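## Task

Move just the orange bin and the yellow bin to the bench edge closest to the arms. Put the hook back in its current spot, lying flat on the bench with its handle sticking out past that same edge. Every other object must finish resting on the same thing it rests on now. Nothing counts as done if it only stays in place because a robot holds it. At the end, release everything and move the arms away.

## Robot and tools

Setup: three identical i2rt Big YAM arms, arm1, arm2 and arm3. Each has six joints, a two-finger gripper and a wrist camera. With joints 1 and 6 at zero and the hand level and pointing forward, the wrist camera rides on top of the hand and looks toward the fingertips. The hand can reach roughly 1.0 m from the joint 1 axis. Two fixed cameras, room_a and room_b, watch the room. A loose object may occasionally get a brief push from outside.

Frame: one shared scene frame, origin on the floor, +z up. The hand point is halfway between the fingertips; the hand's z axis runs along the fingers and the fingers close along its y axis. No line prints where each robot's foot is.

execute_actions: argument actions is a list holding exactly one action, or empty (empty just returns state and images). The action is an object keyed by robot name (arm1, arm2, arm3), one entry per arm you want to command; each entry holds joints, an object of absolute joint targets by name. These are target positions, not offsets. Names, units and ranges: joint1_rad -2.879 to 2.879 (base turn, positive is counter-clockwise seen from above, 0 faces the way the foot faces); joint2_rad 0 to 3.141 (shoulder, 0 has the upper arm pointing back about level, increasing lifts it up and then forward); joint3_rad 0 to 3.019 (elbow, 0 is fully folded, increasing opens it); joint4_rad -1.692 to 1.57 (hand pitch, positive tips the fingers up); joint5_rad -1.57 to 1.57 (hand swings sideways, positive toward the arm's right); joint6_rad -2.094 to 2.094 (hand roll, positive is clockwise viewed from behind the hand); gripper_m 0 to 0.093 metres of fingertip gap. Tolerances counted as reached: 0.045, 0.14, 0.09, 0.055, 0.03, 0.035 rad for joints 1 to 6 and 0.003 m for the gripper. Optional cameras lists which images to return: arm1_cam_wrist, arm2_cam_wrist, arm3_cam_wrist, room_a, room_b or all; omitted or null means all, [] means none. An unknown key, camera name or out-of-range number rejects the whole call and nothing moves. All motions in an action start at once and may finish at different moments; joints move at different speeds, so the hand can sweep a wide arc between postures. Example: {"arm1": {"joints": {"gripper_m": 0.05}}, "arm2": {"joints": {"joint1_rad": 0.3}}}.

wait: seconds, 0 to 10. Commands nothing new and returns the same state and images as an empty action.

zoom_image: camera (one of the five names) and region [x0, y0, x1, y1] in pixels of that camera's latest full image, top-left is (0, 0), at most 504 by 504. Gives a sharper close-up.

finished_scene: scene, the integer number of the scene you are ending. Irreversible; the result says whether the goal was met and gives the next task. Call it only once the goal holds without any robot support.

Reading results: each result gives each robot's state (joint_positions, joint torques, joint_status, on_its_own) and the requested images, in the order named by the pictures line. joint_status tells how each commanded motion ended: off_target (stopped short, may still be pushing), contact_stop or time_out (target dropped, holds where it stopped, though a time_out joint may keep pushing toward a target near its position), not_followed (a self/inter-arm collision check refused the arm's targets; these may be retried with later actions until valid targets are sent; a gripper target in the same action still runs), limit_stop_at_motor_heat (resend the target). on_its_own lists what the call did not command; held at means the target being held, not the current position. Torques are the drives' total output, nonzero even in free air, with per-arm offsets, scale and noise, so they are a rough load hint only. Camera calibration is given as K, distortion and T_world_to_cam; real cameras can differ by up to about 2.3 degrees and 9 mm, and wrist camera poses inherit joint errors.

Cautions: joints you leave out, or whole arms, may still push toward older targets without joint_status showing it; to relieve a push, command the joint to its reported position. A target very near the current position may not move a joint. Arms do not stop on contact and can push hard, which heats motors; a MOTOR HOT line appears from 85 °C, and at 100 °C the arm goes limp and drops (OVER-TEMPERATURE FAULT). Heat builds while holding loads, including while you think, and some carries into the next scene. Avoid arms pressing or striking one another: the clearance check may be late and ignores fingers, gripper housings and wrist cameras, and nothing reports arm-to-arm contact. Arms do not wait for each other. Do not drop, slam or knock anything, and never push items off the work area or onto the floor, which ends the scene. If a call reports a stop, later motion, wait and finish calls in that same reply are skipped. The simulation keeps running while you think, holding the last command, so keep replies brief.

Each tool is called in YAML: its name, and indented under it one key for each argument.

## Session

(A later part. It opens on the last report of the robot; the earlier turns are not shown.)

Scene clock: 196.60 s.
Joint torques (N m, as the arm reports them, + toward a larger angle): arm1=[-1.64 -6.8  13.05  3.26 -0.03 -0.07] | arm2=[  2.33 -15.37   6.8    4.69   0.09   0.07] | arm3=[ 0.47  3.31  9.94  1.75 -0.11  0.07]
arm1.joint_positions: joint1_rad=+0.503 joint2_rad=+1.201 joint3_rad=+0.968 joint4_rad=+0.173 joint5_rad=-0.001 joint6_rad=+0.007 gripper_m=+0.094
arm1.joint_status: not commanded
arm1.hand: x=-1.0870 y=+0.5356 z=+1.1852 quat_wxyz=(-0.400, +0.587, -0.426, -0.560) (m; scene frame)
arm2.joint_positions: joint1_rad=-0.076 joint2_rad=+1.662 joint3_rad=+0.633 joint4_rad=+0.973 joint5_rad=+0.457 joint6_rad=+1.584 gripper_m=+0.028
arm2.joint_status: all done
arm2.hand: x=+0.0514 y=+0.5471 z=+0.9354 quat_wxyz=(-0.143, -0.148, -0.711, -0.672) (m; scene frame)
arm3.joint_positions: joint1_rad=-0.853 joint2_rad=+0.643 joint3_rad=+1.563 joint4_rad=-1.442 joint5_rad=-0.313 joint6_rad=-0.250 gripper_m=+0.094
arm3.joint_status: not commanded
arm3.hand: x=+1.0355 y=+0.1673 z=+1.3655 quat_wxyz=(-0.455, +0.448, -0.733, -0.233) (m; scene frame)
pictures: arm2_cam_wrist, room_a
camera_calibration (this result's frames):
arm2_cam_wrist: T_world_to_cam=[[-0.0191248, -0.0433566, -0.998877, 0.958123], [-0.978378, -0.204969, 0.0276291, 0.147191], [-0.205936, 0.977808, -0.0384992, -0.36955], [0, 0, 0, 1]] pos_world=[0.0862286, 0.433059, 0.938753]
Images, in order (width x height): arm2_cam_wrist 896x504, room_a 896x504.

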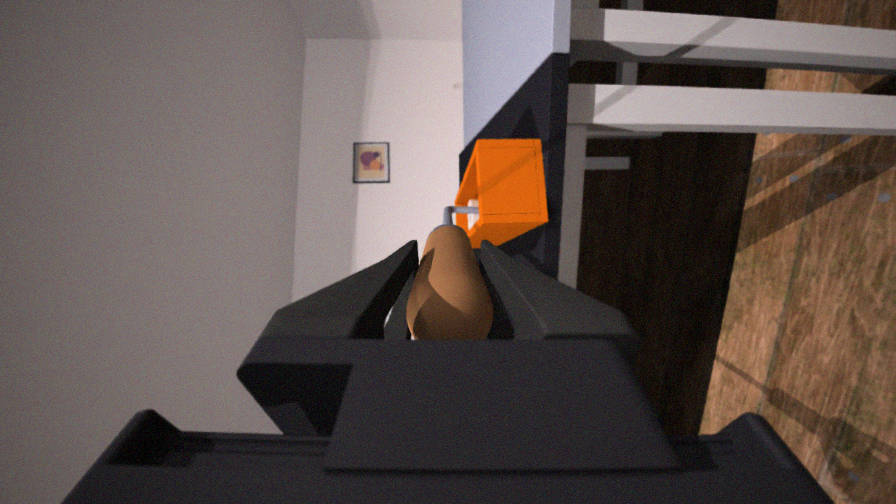

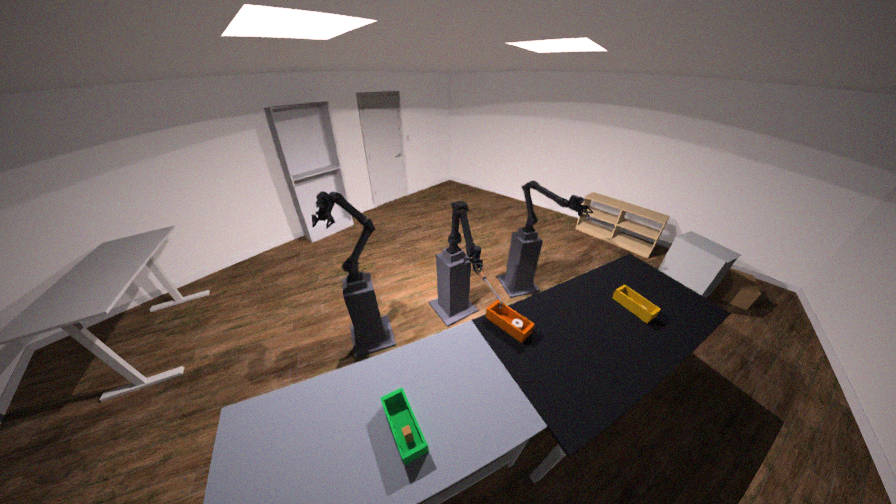

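execute_actions:
  actions:
    - {"arm2":{"joints":{"joint3_rad":0.95,"joint4_rad":0.85}}}
  cameras: []

execute_actions:
  actions:
    - {"arm2":{"joints":{"joint1_rad":0.485,"joint5_rad":0.34,"joint6_rad":0,"joint3_rad":1.3}}}
  cameras: []

execute_actions:
  actions:
    - {"arm2":{"joints":{"joint2_rad":2.2,"joint3_rad":1.77,"joint4_rad":0.6}}}
  cameras: ["arm2_cam_wrist","room_a"]

Scene clock: 208.50 s.
Joint torques (N m, as the arm reports them, + toward a larger angle): arm1=[-1.66 -6.76 13.03  3.26 -0.04 -0.08] | arm2=[  2.15 -16.69  10.62   3.72  -0.03   0.1 ] | arm3=[ 0.46  3.25  9.91  1.74 -0.11  0.07]
arm1.joint_positions: joint1_rad=+0.503 joint2_rad=+1.201 joint3_rad=+0.968 joint4_rad=+0.173 joint5_rad=-0.001 joint6_rad=+0.007 gripper_m=+0.094
arm1.joint_status: not commanded
arm1.hand: x=-1.0870 y=+0.5356 z=+1.1852 quat_wxyz=(-0.400, +0.587, -0.426, -0.560) (m; scene frame)
arm2.joint_positions: joint1_rad=-0.076 joint2_rad=+1.650 joint3_rad=+0.905 joint4_rad=+0.823 joint5_rad=+0.459 joint6_rad=+1.581 gripper_m=+0.028
arm2.joint_status: all done
arm2.hand: x=+0.0492 y=+0.6262 z=+1.0350 quat_wxyz=(-0.133, -0.159, -0.665, -0.717) (m; scene frame)
arm3.joint_positions: joint1_rad=-0.853 joint2_rad=+0.643 joint3_rad=+1.563 joint4_rad=-1.442 joint5_rad=-0.313 joint6_rad=-0.250 gripper_m=+0.094
arm3.joint_status: not commanded
arm3.hand: x=+1.0355 y=+0.1673 z=+1.3655 quat_wxyz=(-0.455, +0.448, -0.733, -0.233) (m; scene frame)
pictures: none
No camera images: the call's "cameras" was empty. Leave "cameras" out to get every camera's image.

Scene clock: 210.63 s.
Joint torques (N m, as the arm reports them, + toward a larger angle): arm1=[-1.58 -6.9  13.    3.33 -0.02 -0.07] | arm2=[  1.95 -19.12  12.3    3.67  -0.25  -0.07] | arm3=[ 0.43  3.35  9.94  1.76 -0.1   0.07]
arm1.joint_positions: joint1_rad=+0.503 joint2_rad=+1.201 joint3_rad=+0.968 joint4_rad=+0.173 joint5_rad=-0.001 joint6_rad=+0.007 gripper_m=+0.094
arm1.joint_status: not commanded
arm1.hand: x=-1.0870 y=+0.5356 z=+1.1852 quat_wxyz=(-0.400, +0.587, -0.426, -0.560) (m; scene frame)
arm2.joint_positions: joint1_rad=+0.483 joint2_rad=+1.655 joint3_rad=+1.252 joint4_rad=+0.818 joint5_rad=+0.343 joint6_rad=+0.004 gripper_m=+0.028
arm2.joint_status: all done
arm2.hand: x=-0.3411 y=+0.5964 z=+1.2250 quat_wxyz=(-0.463, +0.406, -0.380, -0.690) (m; scene frame)
arm3.joint_positions: joint1_rad=-0.853 joint2_rad=+0.643 joint3_rad=+1.563 joint4_rad=-1.442 joint5_rad=-0.313 joint6_rad=-0.250 gripper_m=+0.094
arm3.joint_status: not commanded
arm3.hand: x=+1.0355 y=+0.1673 z=+1.3655 quat_wxyz=(-0.455, +0.448, -0.733, -0.233) (m; scene frame)
pictures: none
No camera images: the call's "cameras" was empty. Leave "cameras" out to get every camera's image.

Scene clock: 211.80 s.
Joint torques (N m, as the arm reports them, + toward a larger angle): arm1=[-1.67 -6.64 12.98  3.26 -0.01 -0.08] | arm2=[  1.44 -20.91  11.81   1.73  -0.1    0.24] | arm3=[ 0.5   3.26  9.92  1.77 -0.1   0.08]
arm1.joint_positions: joint1_rad=+0.503 joint2_rad=+1.201 joint3_rad=+0.968 joint4_rad=+0.173 joint5_rad=-0.001 joint6_rad=+0.007 gripper_m=+0.094
arm1.joint_status: not commanded
arm1.hand: x=-1.0870 y=+0.5356 z=+1.1852 quat_wxyz=(-0.400, +0.587, -0.426, -0.560) (m; scene frame)
arm2.joint_positions: joint1_rad=+0.487 joint2_rad=+2.152 joint3_rad=+1.731 joint4_rad=+0.613 joint5_rad=+0.340 joint6_rad=-0.023 gripper_m=+0.028
arm2.joint_status: all done
arm2.hand: x=-0.4466 y=+0.7411 z=+1.0766 quat_wxyz=(-0.453, +0.497, -0.404, -0.620) (m; scene frame)
arm3.joint_positions: joint1_rad=-0.853 joint2_rad=+0.643 joint3_rad=+1.563 joint4_rad=-1.442 joint5_rad=-0.313 joint6_rad=-0.250 gripper_m=+0.094
arm3.joint_status: not commanded
arm3.hand: x=+1.0355 y=+0.1673 z=+1.3655 quat_wxyz=(-0.455, +0.448, -0.733, -0.233) (m; scene frame)
pictures: arm2_cam_wrist, room_a
camera_calibration (this result's frames):
arm2_cam_wrist: T_world_to_cam=[[0.960953, 0.271686, -0.0524983, 0.283397], [0.070235, -0.422988, -0.903409, 1.32804], [-0.26765, 0.864446, -0.425553, -0.18322], [0, 0, 0, 1]] pos_world=[-0.414645, 0.643135, 1.13667]
Images, in order (width x height): arm2_cam_wrist 896x504, room_a 896x504.

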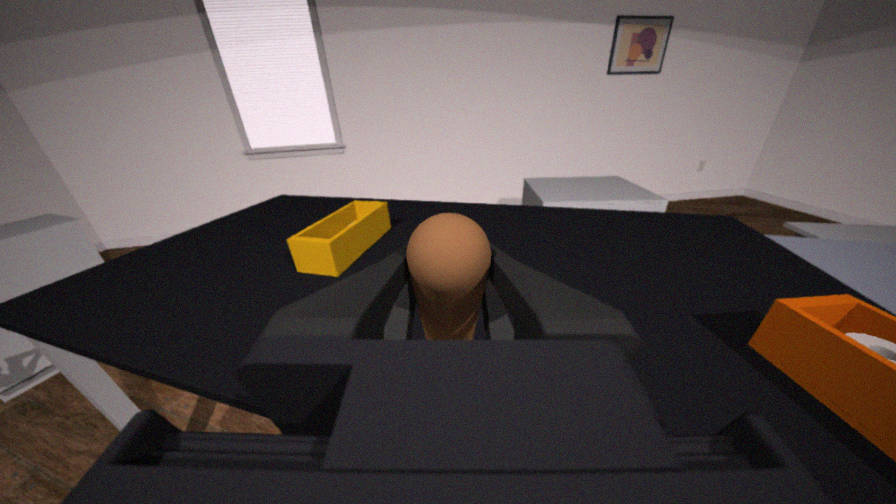

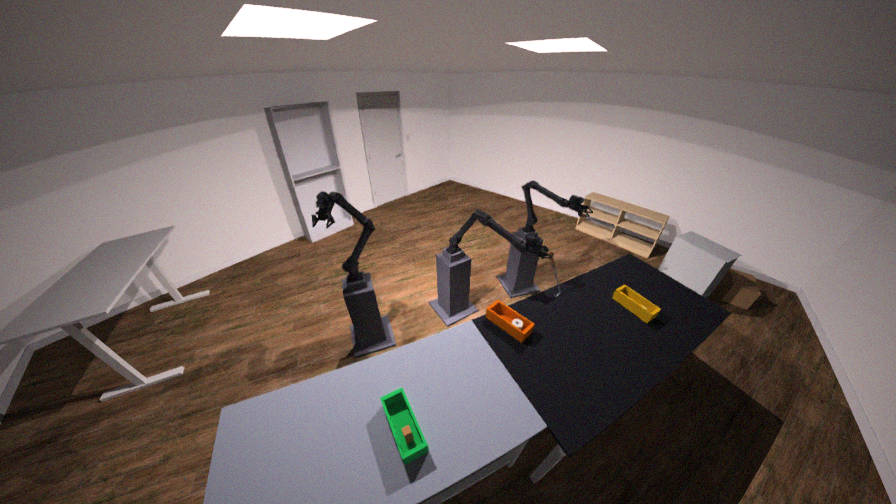

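execute_actions:
  actions:
    - {"arm2":{"joints":{"joint2_rad":2.36,"joint3_rad":1.76,"joint4_rad":0.65}}}
  cameras: ["arm2_cam_wrist","room_a"]

Scene clock: 217.27 s.
Joint torques (N m, as the arm reports them, + toward a larger angle): arm1=[-1.77 -6.74 13.03  3.25 -0.02 -0.09] | arm2=[  1.78 -26.16   8.65   2.14  -0.08   0.19] | arm3=[ 0.49  3.24  9.94  1.78 -0.1   0.07]
arm1.joint_positions: joint1_rad=+0.503 joint2_rad=+1.201 joint3_rad=+0.968 joint4_rad=+0.173 joint5_rad=-0.001 joint6_rad=+0.007 gripper_m=+0.094
arm1.joint_status: not commanded
arm1.hand: x=-1.0870 y=+0.5356 z=+1.1852 quat_wxyz=(-0.400, +0.587, -0.426, -0.560) (m; scene frame)
arm2.joint_positions: joint1_rad=+0.487 joint2_rad=+2.358 joint3_rad=+1.754 joint4_rad=+0.656 joint5_rad=+0.340 joint6_rad=-0.019 gripper_m=+0.028
arm2.joint_status: all done
arm2.hand: x=-0.4600 y=+0.7583 z=+0.9230 quat_wxyz=(-0.438, +0.546, -0.421, -0.577) (m; scene frame)
arm3.joint_positions: joint1_rad=-0.853 joint2_rad=+0.643 joint3_rad=+1.563 joint4_rad=-1.442 joint5_rad=-0.313 joint6_rad=-0.250 gripper_m=+0.094
arm3.joint_status: not commanded
arm3.hand: x=+1.0355 y=+0.1673 z=+1.3655 quat_wxyz=(-0.455, +0.448, -0.733, -0.233) (m; scene frame)
pictures: arm2_cam_wrist, room_a
camera_calibration (this result's frames):
arm2_cam_wrist: T_world_to_cam=[[0.962935, 0.269531, -0.0104089, 0.247288], [0.137538, -0.523835, -0.840643, 1.24707], [-0.232032, 0.808053, -0.54149, -0.100857], [0, 0, 0, 1]] pos_world=[-0.433043, 0.668104, 0.996299]
Images, in order (width x height): arm2_cam_wrist 896x504, room_a 896x504.

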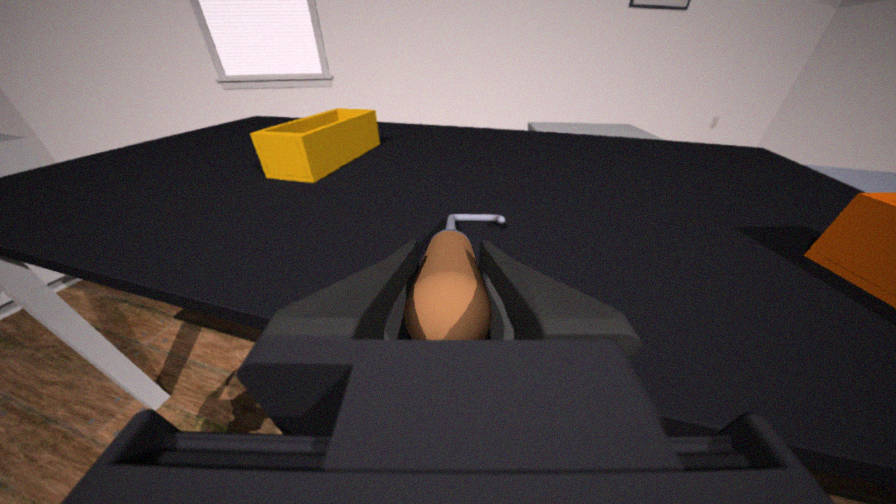

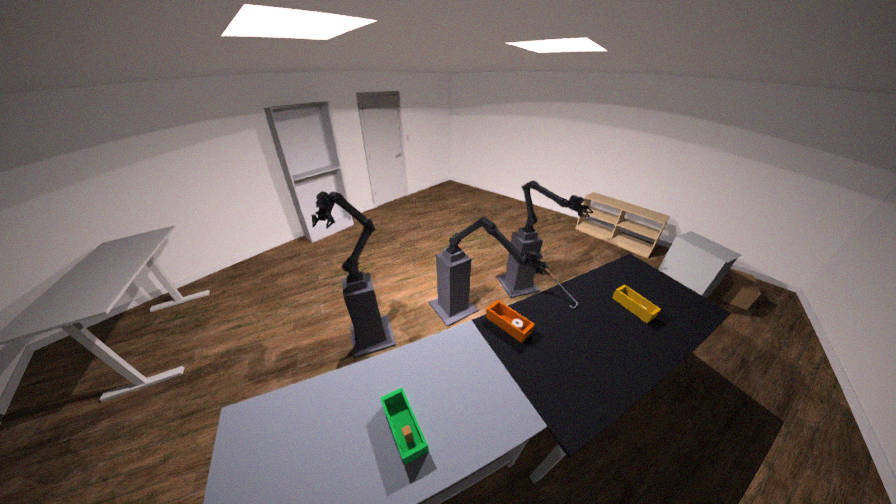

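execute_actions:
  actions:
    - {"arm2":{"joints":{"joint1_rad":0.494,"joint2_rad":2.50,"joint3_rad":1.725,"joint4_rad":0.78}}}
  cameras: ["arm2_cam_wrist"]

Scene clock: 224.43 s.
Joint torques (N m, as the arm reports them, + toward a larger angle): arm1=[-1.62 -6.71 13.03  3.27 -0.03 -0.07] | arm2=[  2.39 -26.19   7.39   2.66  -0.01   0.09] | arm3=[ 0.47  3.32  9.93  1.76 -0.11  0.07]
arm1.joint_positions: joint1_rad=+0.503 joint2_rad=+1.201 joint3_rad=+0.968 joint4_rad=+0.173 joint5_rad=-0.001 joint6_rad=+0.007 gripper_m=+0.094
arm1.joint_status: not commanded
arm1.hand: x=-1.0870 y=+0.5356 z=+1.1852 quat_wxyz=(-0.400, +0.587, -0.426, -0.560) (m; scene frame)
arm2.joint_positions: joint1_rad=+0.488 joint2_rad=+2.498 joint3_rad=+1.724 joint4_rad=+0.775 joint5_rad=+0.340 joint6_rad=-0.009 gripper_m=+0.028
arm2.joint_status: all done
arm2.hand: x=-0.4537 y=+0.7469 z=+0.8144 quat_wxyz=(-0.430, +0.561, -0.429, -0.562) (m; scene frame)
arm3.joint_positions: joint1_rad=-0.853 joint2_rad=+0.643 joint3_rad=+1.563 joint4_rad=-1.442 joint5_rad=-0.313 joint6_rad=-0.250 gripper_m=+0.094
arm3.joint_status: not commanded
arm3.hand: x=+1.0355 y=+0.1673 z=+1.3655 quat_wxyz=(-0.455, +0.448, -0.733, -0.233) (m; scene frame)
pictures: arm2_cam_wrist
camera_calibration (this result's frames):
arm2_cam_wrist: T_world_to_cam=[[0.962684, 0.270604, -0.00362202, 0.236692], [0.154498, -0.560523, -0.813599, 1.162], [-0.222193, 0.782679, -0.581415, -0.0930546], [0, 0, 0, 1]] pos_world=[-0.428064, 0.660113, 0.89216]
Images, in order (width x height): arm2_cam_wrist 896x504.

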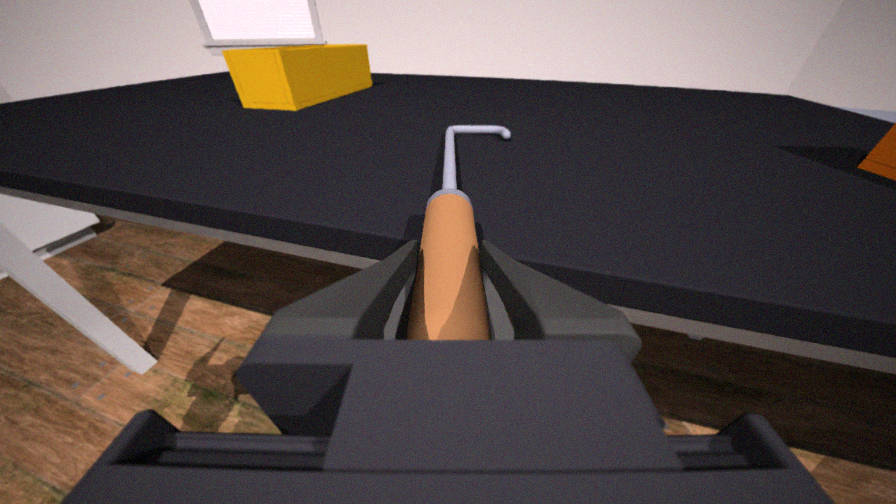

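execute_actions:
  actions:
    - {"arm2":{"joints":{"gripper_m":0.09}}}
  cameras: []

execute_actions:
  actions:
    - {"arm2":{"joints":{"joint1_rad":0.51,"joint2_rad":2.41,"joint3_rad":1.45,"joint4_rad":0.94}}}
  cameras: []

execute_actions:
  actions:
    - {"arm2":{"joints":{"joint1_rad":0.2,"joint2_rad":1.2,"joint3_rad":0.8,"joint4_rad":0.3,"joint5_rad":0}}}
  cameras: []

execute_actions:
  actions:
    - {"arm1":{"joints":{"joint1_rad":-0.60,"joint2_rad":2.45,"joint3_rad":1.77,"joint4_rad":0.71,"joint5_rad":-1.065}}}
  cameras: ["arm1_cam_wrist","room_a"]

Scene clock: 241.23 s.
Joint torques (N m, as the arm reports them, + toward a larger angle): arm1=[-1.77 -6.63 13.02  3.29 -0.03 -0.08] | arm2=[  2.36 -26.5    7.32   2.67  -0.03   0.08] | arm3=[ 0.51  3.34  9.92  1.77 -0.11  0.07]
arm1.joint_positions: joint1_rad=+0.503 joint2_rad=+1.201 joint3_rad=+0.968 joint4_rad=+0.173 joint5_rad=-0.001 joint6_rad=+0.007 gripper_m=+0.094
arm1.joint_status: not commanded
arm1.hand: x=-1.0870 y=+0.5356 z=+1.1852 quat_wxyz=(-0.400, +0.587, -0.426, -0.560) (m; scene frame)
arm2.joint_positions: joint1_rad=+0.488 joint2_rad=+2.498 joint3_rad=+1.724 joint4_rad=+0.775 joint5_rad=+0.340 joint6_rad=-0.008 gripper_m=+0.090
arm2.joint_status: all done
arm2.hand: x=-0.4537 y=+0.7469 z=+0.8144 quat_wxyz=(-0.429, +0.561, -0.429, -0.563) (m; scene frame)
arm3.joint_positions: joint1_rad=-0.853 joint2_rad=+0.643 joint3_rad=+1.563 joint4_rad=-1.442 joint5_rad=-0.313 joint6_rad=-0.250 gripper_m=+0.094
arm3.joint_status: not commanded
arm3.hand: x=+1.0355 y=+0.1673 z=+1.3655 quat_wxyz=(-0.455, +0.448, -0.733, -0.233) (m; scene frame)
pictures: none
No camera images: the call's "cameras" was empty. Leave "cameras" out to get every camera's image.

Scene clock: 242.30 s.
Joint torques (N m, as the arm reports them, + toward a larger angle): arm1=[-1.55 -6.8  13.02  3.27 -0.02 -0.09] | arm2=[  2.12 -22.56   6.28   2.93  -0.02   0.08] | arm3=[ 0.5   3.26  9.93  1.79 -0.11  0.07]
arm1.joint_positions: joint1_rad=+0.503 joint2_rad=+1.201 joint3_rad=+0.968 joint4_rad=+0.173 joint5_rad=-0.001 joint6_rad=+0.007 gripper_m=+0.094
arm1.joint_status: not commanded
arm1.hand: x=-1.0870 y=+0.5356 z=+1.1852 quat_wxyz=(-0.400, +0.587, -0.426, -0.560) (m; scene frame)
arm2.joint_positions: joint1_rad=+0.503 joint2_rad=+2.393 joint3_rad=+1.449 joint4_rad=+0.929 joint5_rad=+0.340 joint6_rad=-0.008 gripper_m=+0.090
arm2.joint_status: all done
arm2.hand: x=-0.4253 y=+0.6837 z=+0.8036 quat_wxyz=(-0.423, +0.570, -0.426, -0.561) (m; scene frame)
arm3.joint_positions: joint1_rad=-0.853 joint2_rad=+0.643 joint3_rad=+1.563 joint4_rad=-1.442 joint5_rad=-0.313 joint6_rad=-0.250 gripper_m=+0.094
arm3.joint_status: not commanded
arm3.hand: x=+1.0355 y=+0.1673 z=+1.3655 quat_wxyz=(-0.455, +0.448, -0.733, -0.233) (m; scene frame)
pictures: none
No camera images: the call's "cameras" was empty. Leave "cameras" out to get every camera's image.

Scene clock: 244.10 s.
Joint torques (N m, as the arm reports them, + toward a larger angle): arm1=[-1.5  -6.96 12.97  3.26 -0.02 -0.08] | arm2=[ 1.71 -8.57  8.83  2.16 -0.1   0.06] | arm3=[ 0.51  3.34  9.92  1.78 -0.11  0.08]
arm1.joint_positions: joint1_rad=+0.503 joint2_rad=+1.201 joint3_rad=+0.968 joint4_rad=+0.173 joint5_rad=-0.001 joint6_rad=+0.007 gripper_m=+0.094
arm1.joint_status: not commanded
arm1.hand: x=-1.0870 y=+0.5356 z=+1.1852 quat_wxyz=(-0.400, +0.587, -0.426, -0.560) (m; scene frame)
arm2.joint_positions: joint1_rad=+0.200 joint2_rad=+1.187 joint3_rad=+0.806 joint4_rad=+0.307 joint5_rad=+0.001 joint6_rad=-0.006 gripper_m=+0.090
arm2.joint_status: all done
arm2.hand: x=-0.1694 y=+0.5114 z=+1.1229 quat_wxyz=(-0.398, +0.593, -0.430, -0.552) (m; scene frame)
arm3.joint_positions: joint1_rad=-0.853 joint2_rad=+0.643 joint3_rad=+1.563 joint4_rad=-1.442 joint5_rad=-0.313 joint6_rad=-0.250 gripper_m=+0.094
arm3.joint_status: not commanded
arm3.hand: x=+1.0355 y=+0.1673 z=+1.3655 quat_wxyz=(-0.455, +0.448, -0.733, -0.233) (m; scene frame)
pictures: none
No camera images: the call's "cameras" was empty. Leave "cameras" out to get every camera's image.

Scene clock: 246.17 s.
Joint torques (N m, as the arm reports them, + toward a larger angle): arm1=[ -1.55 -20.02  11.15   2.7   -0.16  -0.07] | arm2=[ 1.88 -8.27  8.76  2.16 -0.08  0.06] | arm3=[ 0.44  3.38  9.92  1.76 -0.11  0.07]
arm1.joint_positions: joint1_rad=-0.593 joint2_rad=+2.467 joint3_rad=+1.732 joint4_rad=+0.687 joint5_rad=-1.063 joint6_rad=+0.006 gripper_m=+0.094
arm1.joint_status: all done
arm1.hand: x=-0.4570 y=+0.6788 z=+0.8289 quat_wxyz=(-0.406, +0.560, -0.440, -0.573) (m; scene frame)
arm2.joint_positions: joint1_rad=+0.200 joint2_rad=+1.187 joint3_rad=+0.806 joint4_rad=+0.307 joint5_rad=+0.001 joint6_rad=-0.006 gripper_m=+0.090
arm2.joint_status: not commanded
arm2.hand: x=-0.1694 y=+0.5114 z=+1.1229 quat_wxyz=(-0.398, +0.593, -0.430, -0.552) (m; scene frame)
arm3.joint_positions: joint1_rad=-0.853 joint2_rad=+0.643 joint3_rad=+1.563 joint4_rad=-1.442 joint5_rad=-0.313 joint6_rad=-0.250 gripper_m=+0.094
arm3.joint_status: not commanded
arm3.hand: x=+1.0355 y=+0.1673 z=+1.3655 quat_wxyz=(-0.455, +0.448, -0.733, -0.233) (m; scene frame)
pictures: arm1_cam_wrist, room_a
camera_calibration (this result's frames):
arm1_cam_wrist: T_world_to_cam=[[0.955261, 0.292823, -0.0415994, 0.27252], [0.147531, -0.593666, -0.791072, 1.12696], [-0.25634, 0.749543, -0.610307, 0.00154654], [0, 0, 0, 1]] pos_world=[-0.426193, 0.588077, 0.903785]
Images, in order (width x height): arm1_cam_wrist 896x504, room_a 896x504.

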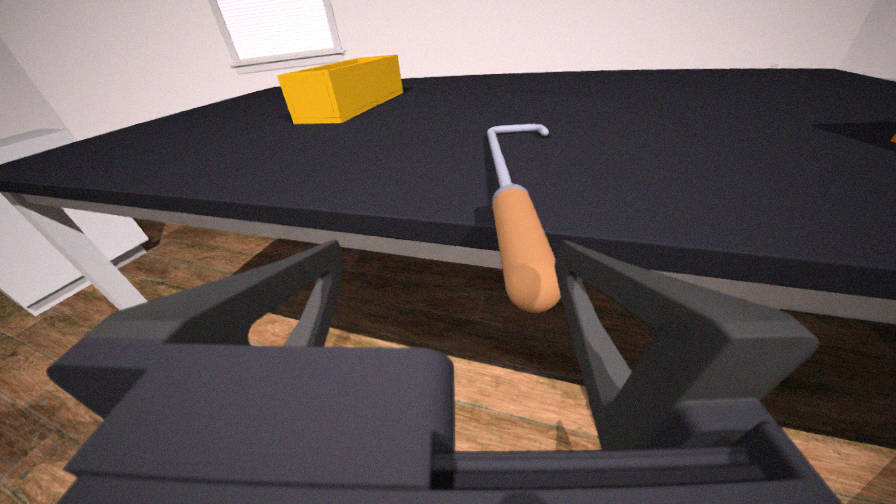

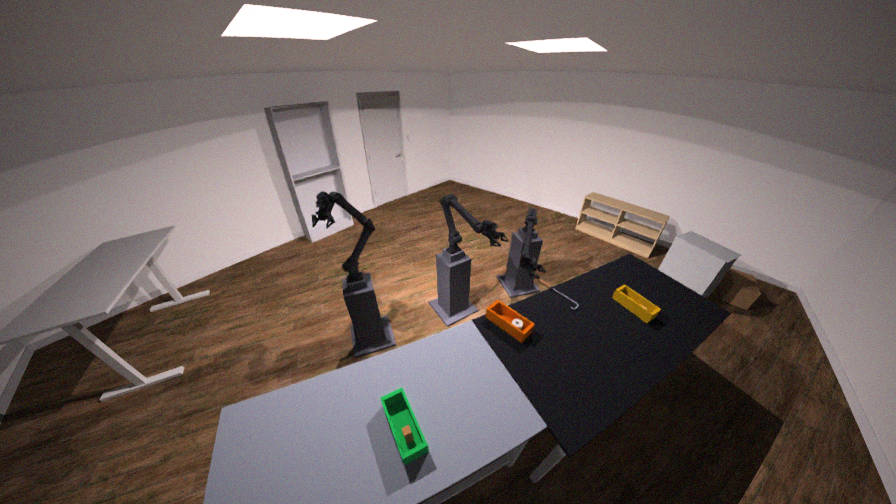

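execute_actions:
  actions:
    - {"arm1":{"joints":{"joint1_rad":-0.575,"joint2_rad":2.56,"joint3_rad":1.97,"joint4_rad":0.67,"joint5_rad":-1.04}}}
  cameras: ["arm1_cam_wrist"]

Scene clock: 253.23 s.
Joint torques (N m, as the arm reports them, + toward a larger angle): arm1=[ -1.03 -19.76  12.23   1.17   0.03  -0.06] | arm2=[ 1.75 -8.22  8.73  2.15 -0.1   0.04] | arm3=[ 0.49  3.23  9.95  1.78 -0.11  0.08]
arm1.joint_positions: joint1_rad=-0.581 joint2_rad=+2.560 joint3_rad=+1.926 joint4_rad=+0.682 joint5_rad=-1.042 joint6_rad=+0.006 gripper_m=+0.094
arm1.joint_status: all done
arm1.hand: x=-0.4335 y=+0.7139 z=+0.8423 quat_wxyz=(-0.442, +0.563, -0.409, -0.566) (m; scene frame)
arm2.joint_positions: joint1_rad=+0.200 joint2_rad=+1.187 joint3_rad=+0.806 joint4_rad=+0.307 joint5_rad=+0.001 joint6_rad=-0.006 gripper_m=+0.090
arm2.joint_status: not commanded
arm2.hand: x=-0.1694 y=+0.5114 z=+1.1229 quat_wxyz=(-0.398, +0.593, -0.430, -0.552) (m; scene frame)
arm3.joint_positions: joint1_rad=-0.853 joint2_rad=+0.643 joint3_rad=+1.563 joint4_rad=-1.442 joint5_rad=-0.313 joint6_rad=-0.250 gripper_m=+0.094
arm3.joint_status: not commanded
arm3.hand: x=+1.0355 y=+0.1673 z=+1.3655 quat_wxyz=(-0.455, +0.448, -0.733, -0.233) (m; scene frame)
pictures: arm1_cam_wrist
camera_calibration (this result's frames):
arm1_cam_wrist: T_world_to_cam=[[0.958203, 0.28291, 0.042535, 0.177912], [0.19566, -0.539572, -0.818889, 1.16054], [-0.208721, 0.792984, -0.572373, -0.0529021], [0, 0, 0, 1]] pos_world=[-0.408589, 0.617812, 0.912506]
Images, in order (width x height): arm1_cam_wrist 896x504.

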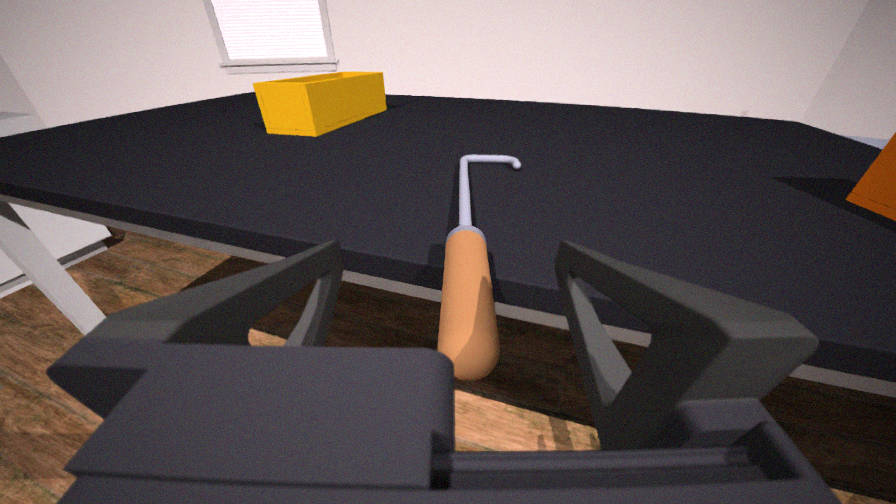

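execute_actions:
  actions:
    - {"arm1":{"joints":{"joint1_rad":-0.56,"joint2_rad":2.605,"joint3_rad":1.99,"joint4_rad":0.67,"joint5_rad":-1.02}}}
  cameras: ["arm1_cam_wrist"]

Scene clock: 261.33 s.
Joint torques (N m, as the arm reports them, + toward a larger angle): arm1=[ -0.87 -19.75  11.69   1.23   0.04  -0.07] | arm2=[ 1.67 -8.18  8.79  2.13 -0.08  0.05] | arm3=[ 0.42  3.25  9.91  1.77 -0.11  0.08]
arm1.joint_positions: joint1_rad=-0.564 joint2_rad=+2.604 joint3_rad=+1.950 joint4_rad=+0.682 joint5_rad=-1.023 joint6_rad=+0.006 gripper_m=+0.094
arm1.joint_status: all done
arm1.hand: x=-0.4415 y=+0.7244 z=+0.8178 quat_wxyz=(-0.436, +0.561, -0.416, -0.567) (m; scene frame)
arm2.joint_positions: joint1_rad=+0.200 joint2_rad=+1.187 joint3_rad=+0.806 joint4_rad=+0.307 joint5_rad=+0.001 joint6_rad=-0.006 gripper_m=+0.090
arm2.joint_status: not commanded
arm2.hand: x=-0.1694 y=+0.5114 z=+1.1229 quat_wxyz=(-0.398, +0.593, -0.430, -0.552) (m; scene frame)
arm3.joint_positions: joint1_rad=-0.853 joint2_rad=+0.643 joint3_rad=+1.563 joint4_rad=-1.442 joint5_rad=-0.313 joint6_rad=-0.250 gripper_m=+0.094
arm3.joint_status: not commanded
arm3.hand: x=+1.0355 y=+0.1673 z=+1.3655 quat_wxyz=(-0.455, +0.448, -0.733, -0.233) (m; scene frame)
pictures: arm1_cam_wrist
camera_calibration (this result's frames):
arm1_cam_wrist: T_world_to_cam=[[0.959164, 0.281708, 0.0253773, 0.198906], [0.18339, -0.551075, -0.814054, 1.14678], [-0.215341, 0.785466, -0.580234, -0.0679665], [0, 0, 0, 1]] pos_world=[-0.415728, 0.629315, 0.889059]
Images, in order (width x height): arm1_cam_wrist 896x504.

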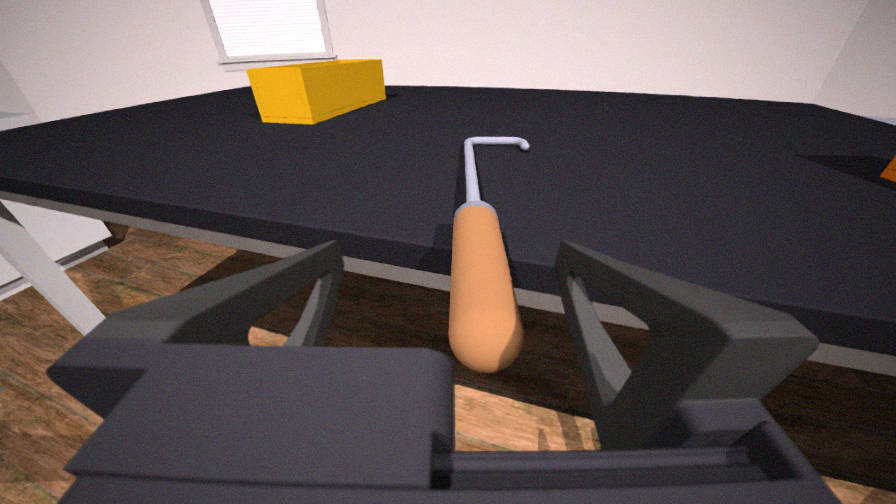

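execute_actions:
  actions:
    - {"arm1":{"joints":{"joint2_rad":2.64,"joint3_rad":2.045,"joint4_rad":0.63}}}
  cameras: ["arm1_cam_wrist"]

execute_actions:
  actions:
    - {"arm1":{"joints":{"gripper_m":0}}}
  cameras: ["arm1_cam_wrist"]

Scene clock: 266.20 s.
Joint torques (N m, as the arm reports them, + toward a larger angle): arm1=[ -0.66 -19.41  12.59   1.09   0.03  -0.06] | arm2=[ 1.77 -8.28  8.77  2.16 -0.08  0.05] | arm3=[ 0.45  3.24  9.92  1.76 -0.11  0.07]
arm1.joint_positions: joint1_rad=-0.564 joint2_rad=+2.631 joint3_rad=+1.998 joint4_rad=+0.643 joint5_rad=-1.023 joint6_rad=+0.006 gripper_m=+0.094
arm1.joint_status: all done
arm1.hand: x=-0.4359 y=+0.7306 z=+0.8107 quat_wxyz=(-0.429, +0.561, -0.423, -0.568) (m; scene frame)
arm2.joint_positions: joint1_rad=+0.200 joint2_rad=+1.187 joint3_rad=+0.806 joint4_rad=+0.307 joint5_rad=+0.001 joint6_rad=-0.006 gripper_m=+0.090
arm2.joint_status: not commanded
arm2.hand: x=-0.1694 y=+0.5114 z=+1.1229 quat_wxyz=(-0.398, +0.593, -0.430, -0.552) (m; scene frame)
arm3.joint_positions: joint1_rad=-0.853 joint2_rad=+0.643 joint3_rad=+1.563 joint4_rad=-1.442 joint5_rad=-0.313 joint6_rad=-0.250 gripper_m=+0.094
arm3.joint_status: not commanded
arm3.hand: x=+1.0355 y=+0.1673 z=+1.3655 quat_wxyz=(-0.455, +0.448, -0.733, -0.233) (m; scene frame)
pictures: arm1_cam_wrist
camera_calibration (this result's frames):
arm1_cam_wrist: T_world_to_cam=[[0.959346, 0.282098, 0.00868701, 0.205352], [0.172767, -0.562644, -0.808445, 1.14257], [-0.223173, 0.77708, -0.588507, -0.0663083], [0, 0, 0, 1]] pos_world=[-0.409201, 0.636455, 0.882896]
Images, in order (width x height): arm1_cam_wrist 896x504.

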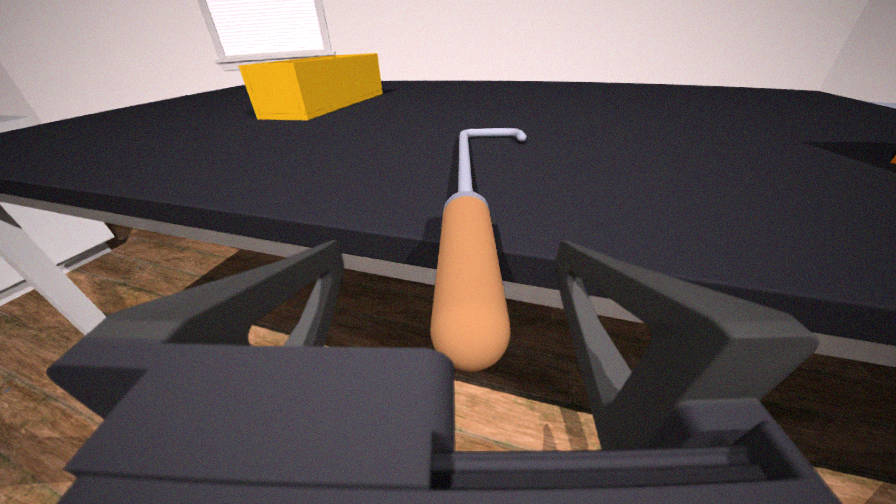

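Scene clock: 266.93 s.
Joint torques (N m, as the arm reports them, + toward a larger angle): arm1=[ -0.85 -19.36  12.49   1.21  -0.16  -0.05] | arm2=[ 1.7  -8.17  8.79  2.18 -0.09  0.06] | arm3=[ 0.49  3.25  9.92  1.78 -0.11  0.07]
arm1.joint_positions: joint1_rad=-0.564 joint2_rad=+2.632 joint3_rad=+1.999 joint4_rad=+0.643 joint5_rad=-1.017 joint6_rad=+0.006 gripper_m=+0.028
arm1.joint_status: gripper_m off_target (ended at +0.028, target +0.000)
arm1.hand: x=-0.4350 y=+0.7309 z=+0.8107 quat_wxyz=(-0.431, +0.560, -0.424, -0.567) (m; scene frame)
arm2.joint_positions: joint1_rad=+0.200 joint2_rad=+1.187 joint3_rad=+0.806 joint4_rad=+0.307 joint5_rad=+0.001 joint6_rad=-0.006 gripper_m=+0.090
arm2.joint_status: not commanded
arm2.hand: x=-0.1694 y=+0.5114 z=+1.1229 quat_wxyz=(-0.398, +0.593, -0.430, -0.552) (m; scene frame)
arm3.joint_positions: joint1_rad=-0.853 joint2_rad=+0.643 joint3_rad=+1.563 joint4_rad=-1.442 joint5_rad=-0.313 joint6_rad=-0.250 gripper_m=+0.094
arm3.joint_status: not commanded
arm3.hand: x=+1.0355 y=+0.1673 z=+1.3655 quat_wxyz=(-0.455, +0.448, -0.733, -0.233) (m; scene frame)
pictures: arm1_cam_wrist
camera_calibration (this result's frames):
arm1_cam_wrist: T_world_to_cam=[[0.960836, 0.27696, 0.00932415, 0.208206], [0.170199, -0.563238, -0.808576, 1.14206], [-0.218691, 0.778496, -0.588318, -0.0655713], [0, 0, 0, 1]] pos_world=[-0.408769, 0.636631, 0.88292]
Images, in order (width x height): arm1_cam_wrist 896x504.

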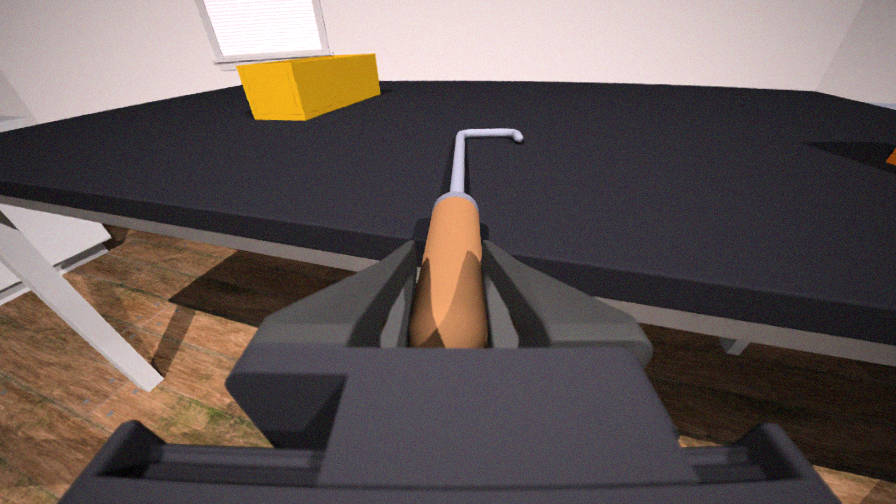

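execute_actions:
  actions:
    - {"arm1":{"joints":{"joint2_rad":2.47,"joint4_rad":0.47,"joint6_rad":1.6}}}
  cameras: []

execute_actions:
  actions:
    - {"arm1":{"joints":{"joint2_rad":2.1,"joint3_rad":1.75,"joint4_rad":0.45}}}
  cameras: ["arm1_cam_wrist","room_a"]

Scene clock: 273.50 s.
Joint torques (N m, as the arm reports them, + toward a larger angle): arm1=[ -0.71 -21.95  12.99   1.97  -0.18   0.21] | arm2=[ 1.77 -8.37  8.75  2.18 -0.1   0.06] | arm3=[ 0.51  3.21  9.94  1.75 -0.11  0.08]
arm1.joint_positions: joint1_rad=-0.564 joint2_rad=+2.498 joint3_rad=+2.001 joint4_rad=+0.466 joint5_rad=-1.018 joint6_rad=+1.573 gripper_m=+0.028
arm1.joint_status: all done
arm1.hand: x=-0.4295 y=+0.7359 z=+0.8954 quat_wxyz=(+0.106, +0.086, -0.705, -0.696) (m; scene frame)
arm2.joint_positions: joint1_rad=+0.200 joint2_rad=+1.187 joint3_rad=+0.806 joint4_rad=+0.307 joint5_rad=+0.001 joint6_rad=-0.006 gripper_m=+0.090
arm2.joint_status: not commanded
arm2.hand: x=-0.1694 y=+0.5114 z=+1.1229 quat_wxyz=(-0.398, +0.593, -0.430, -0.552) (m; scene frame)
arm3.joint_positions: joint1_rad=-0.853 joint2_rad=+0.643 joint3_rad=+1.563 joint4_rad=-1.442 joint5_rad=-0.313 joint6_rad=-0.250 gripper_m=+0.094
arm3.joint_status: not commanded
arm3.hand: x=+1.0355 y=+0.1673 z=+1.3655 quat_wxyz=(-0.455, +0.448, -0.733, -0.233) (m; scene frame)
pictures: none
No camera images: the call's "cameras" was empty. Leave "cameras" out to get every camera's image.

Scene clock: 275.07 s.
Joint torques (N m, as the arm reports them, + toward a larger angle): arm1=[ -0.81 -20.04  11.92   2.47  -0.06   0.16] | arm2=[ 1.57 -8.34  8.78  2.22 -0.1   0.05] | arm3=[ 0.5   3.28  9.93  1.77 -0.1   0.07]
arm1.joint_positions: joint1_rad=-0.564 joint2_rad=+2.135 joint3_rad=+1.722 joint4_rad=+0.436 joint5_rad=-1.020 joint6_rad=+1.577 gripper_m=+0.028
arm1.joint_status: all done
arm1.hand: x=-0.4765 y=+0.6835 z=+1.0440 quat_wxyz=(+0.093, +0.100, -0.693, -0.708) (m; scene frame)
arm2.joint_positions: joint1_rad=+0.200 joint2_rad=+1.187 joint3_rad=+0.806 joint4_rad=+0.307 joint5_rad=+0.001 joint6_rad=-0.006 gripper_m=+0.090
arm2.joint_status: not commanded
arm2.hand: x=-0.1694 y=+0.5114 z=+1.1229 quat_wxyz=(-0.398, +0.593, -0.430, -0.552) (m; scene frame)
arm3.joint_positions: joint1_rad=-0.853 joint2_rad=+0.643 joint3_rad=+1.563 joint4_rad=-1.442 joint5_rad=-0.313 joint6_rad=-0.250 gripper_m=+0.094
arm3.joint_status: not commanded
arm3.hand: x=+1.0355 y=+0.1673 z=+1.3655 quat_wxyz=(-0.455, +0.448, -0.733, -0.233) (m; scene frame)
pictures: arm1_cam_wrist, room_a
camera_calibration (this result's frames):
arm1_cam_wrist: T_world_to_cam=[[0.0116221, 0.0341495, -0.999349, 1.02576], [-0.608505, -0.792814, -0.0341685, 0.288465], [-0.793465, 0.608506, 0.011566, -0.684493], [0, 0, 0, 1]] pos_world=[-0.37951, 0.610188, 1.04287]
Images, in order (width x height): arm1_cam_wrist 896x504, room_a 896x504.

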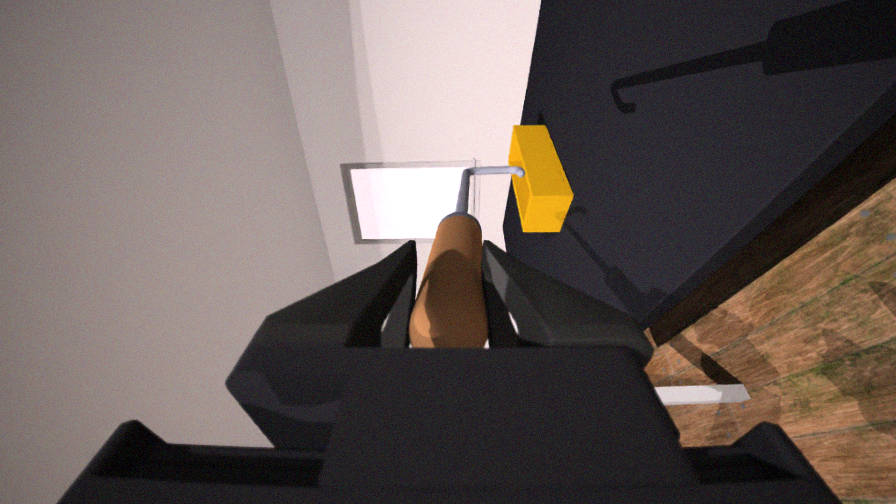

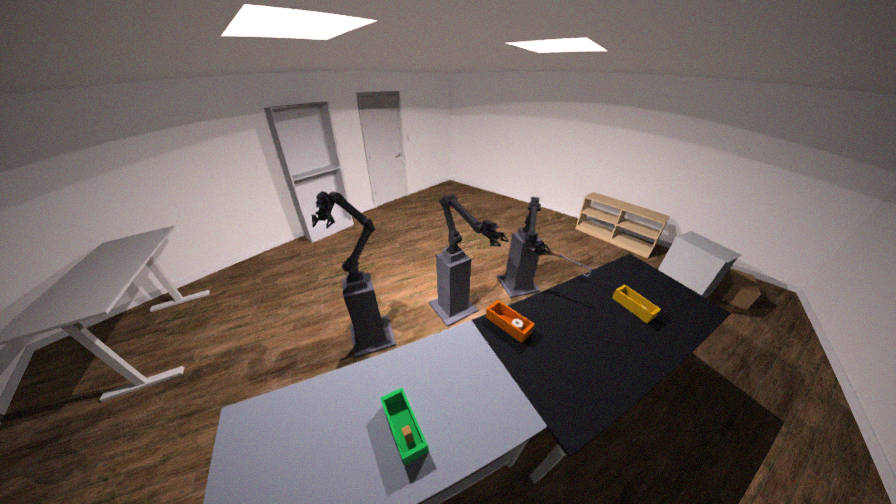

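execute_actions:
  actions:
    - {"arm1":{"joints":{"joint1_rad":0.175,"joint5_rad":0.2}}}
  cameras: ["arm1_cam_wrist","room_a"]

Scene clock: 280.83 s.
Joint torques (N m, as the arm reports them, + toward a larger angle): arm1=[ -1.11 -20.43  12.45   2.88  -0.06   0.6 ] | arm2=[ 1.58 -8.26  8.79  2.18 -0.1   0.06] | arm3=[ 0.54  3.25  9.91  1.78 -0.1   0.08]
arm1.joint_positions: joint1_rad=+0.175 joint2_rad=+2.137 joint3_rad=+1.718 joint4_rad=+0.431 joint5_rad=+0.200 joint6_rad=+1.542 gripper_m=+0.028
arm1.joint_status: all done
arm1.hand: x=-0.8689 y=+0.8735 z=+1.0430 quat_wxyz=(-0.081, -0.065, -0.698, -0.709) (m; scene frame)
arm2.joint_positions: joint1_rad=+0.200 joint2_rad=+1.187 joint3_rad=+0.806 joint4_rad=+0.307 joint5_rad=+0.001 joint6_rad=-0.006 gripper_m=+0.090
arm2.joint_status: not commanded
arm2.hand: x=-0.1694 y=+0.5114 z=+1.1229 quat_wxyz=(-0.398, +0.593, -0.430, -0.552) (m; scene frame)
arm3.joint_positions: joint1_rad=-0.853 joint2_rad=+0.643 joint3_rad=+1.563 joint4_rad=-1.442 joint5_rad=-0.313 joint6_rad=-0.250 gripper_m=+0.094
arm3.joint_status: not commanded
arm3.hand: x=+1.0355 y=+0.1673 z=+1.3655 quat_wxyz=(-0.455, +0.448, -0.733, -0.233) (m; scene frame)
pictures: arm1_cam_wrist, room_a
camera_calibration (this result's frames):
arm1_cam_wrist: T_world_to_cam=[[0.0350301, 0.0208527, -0.999169, 1.05462], [-0.905949, -0.421439, -0.0405573, -0.375935], [-0.421935, 0.906617, 0.00412842, -1.04129], [0, 0, 0, 1]] pos_world=[-0.81688, 0.76363, 1.04279]
Images, in order (width x height): arm1_cam_wrist 896x504, room_a 896x504.

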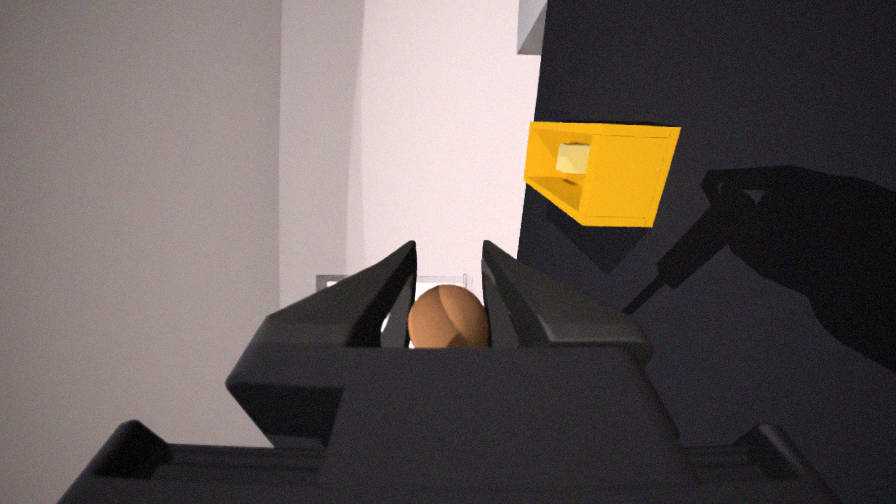

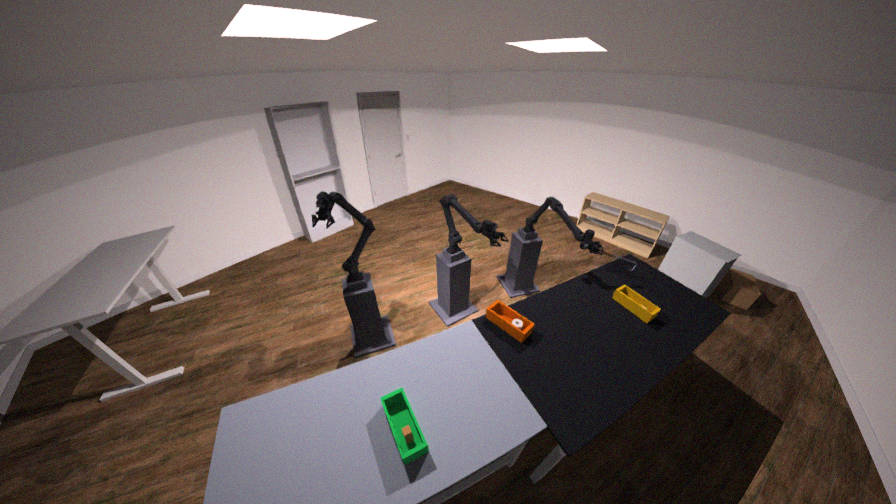

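execute_actions:
  actions:
    - {"arm1":{"joints":{"joint1_rad":-0.1,"joint5_rad":0,"joint6_rad":0,"joint4_rad":0.9,"joint2_rad":2.0}}}
  cameras: ["arm1_cam_wrist","room_a"]

Scene clock: 288.30 s.
Joint torques (N m, as the arm reports them, + toward a larger angle): arm1=[ -1.47 -19.01  13.49   3.62  -0.04  -0.24] | arm2=[ 1.57 -8.38  8.78  2.15 -0.08  0.07] | arm3=[ 0.53  3.31  9.93  1.76 -0.11  0.08]
arm1.joint_positions: joint1_rad=-0.097 joint2_rad=+2.033 joint3_rad=+1.706 joint4_rad=+0.853 joint5_rad=+0.000 joint6_rad=+0.021 gripper_m=+0.028
arm1.joint_status: all done
arm1.hand: x=-0.6811 y=+0.7928 z=+1.2205 quat_wxyz=(-0.687, +0.293, -0.401, -0.531) (m; scene frame)
arm2.joint_positions: joint1_rad=+0.200 joint2_rad=+1.187 joint3_rad=+0.806 joint4_rad=+0.307 joint5_rad=+0.001 joint6_rad=-0.006 gripper_m=+0.090
arm2.joint_status: not commanded
arm2.hand: x=-0.1694 y=+0.5114 z=+1.1229 quat_wxyz=(-0.398, +0.593, -0.430, -0.552) (m; scene frame)
arm3.joint_positions: joint1_rad=-0.853 joint2_rad=+0.643 joint3_rad=+1.563 joint4_rad=-1.442 joint5_rad=-0.313 joint6_rad=-0.250 gripper_m=+0.094
arm3.joint_status: not commanded
arm3.hand: x=+1.0355 y=+0.1673 z=+1.3655 quat_wxyz=(-0.455, +0.448, -0.733, -0.233) (m; scene frame)
pictures: arm1_cam_wrist, room_a
camera_calibration (this result's frames):
arm1_cam_wrist: T_world_to_cam=[[0.965423, -0.260404, -0.01216, 0.879139], [-0.0401537, -0.102453, -0.993927, 1.26778], [0.257576, 0.960049, -0.109367, -0.33065], [0, 0, 0, 1]] pos_world=[-0.712667, 0.67626, 1.23461]
Images, in order (width x height): arm1_cam_wrist 896x504, room_a 896x504.

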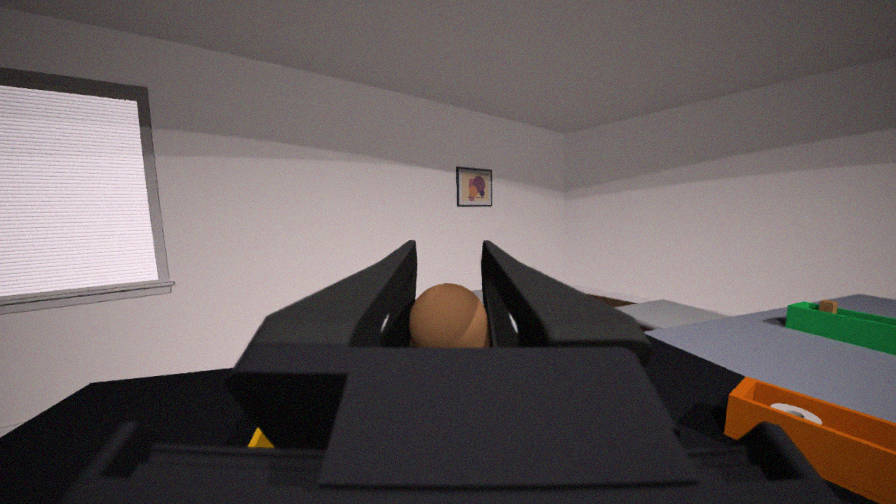

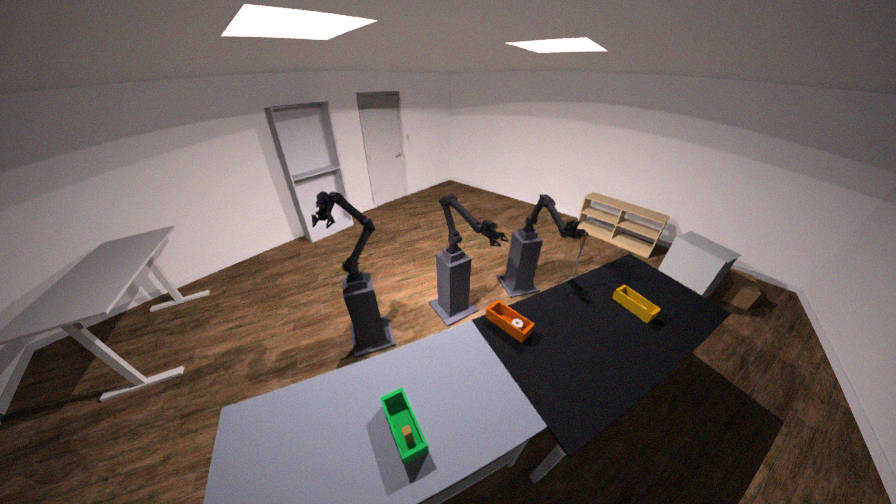

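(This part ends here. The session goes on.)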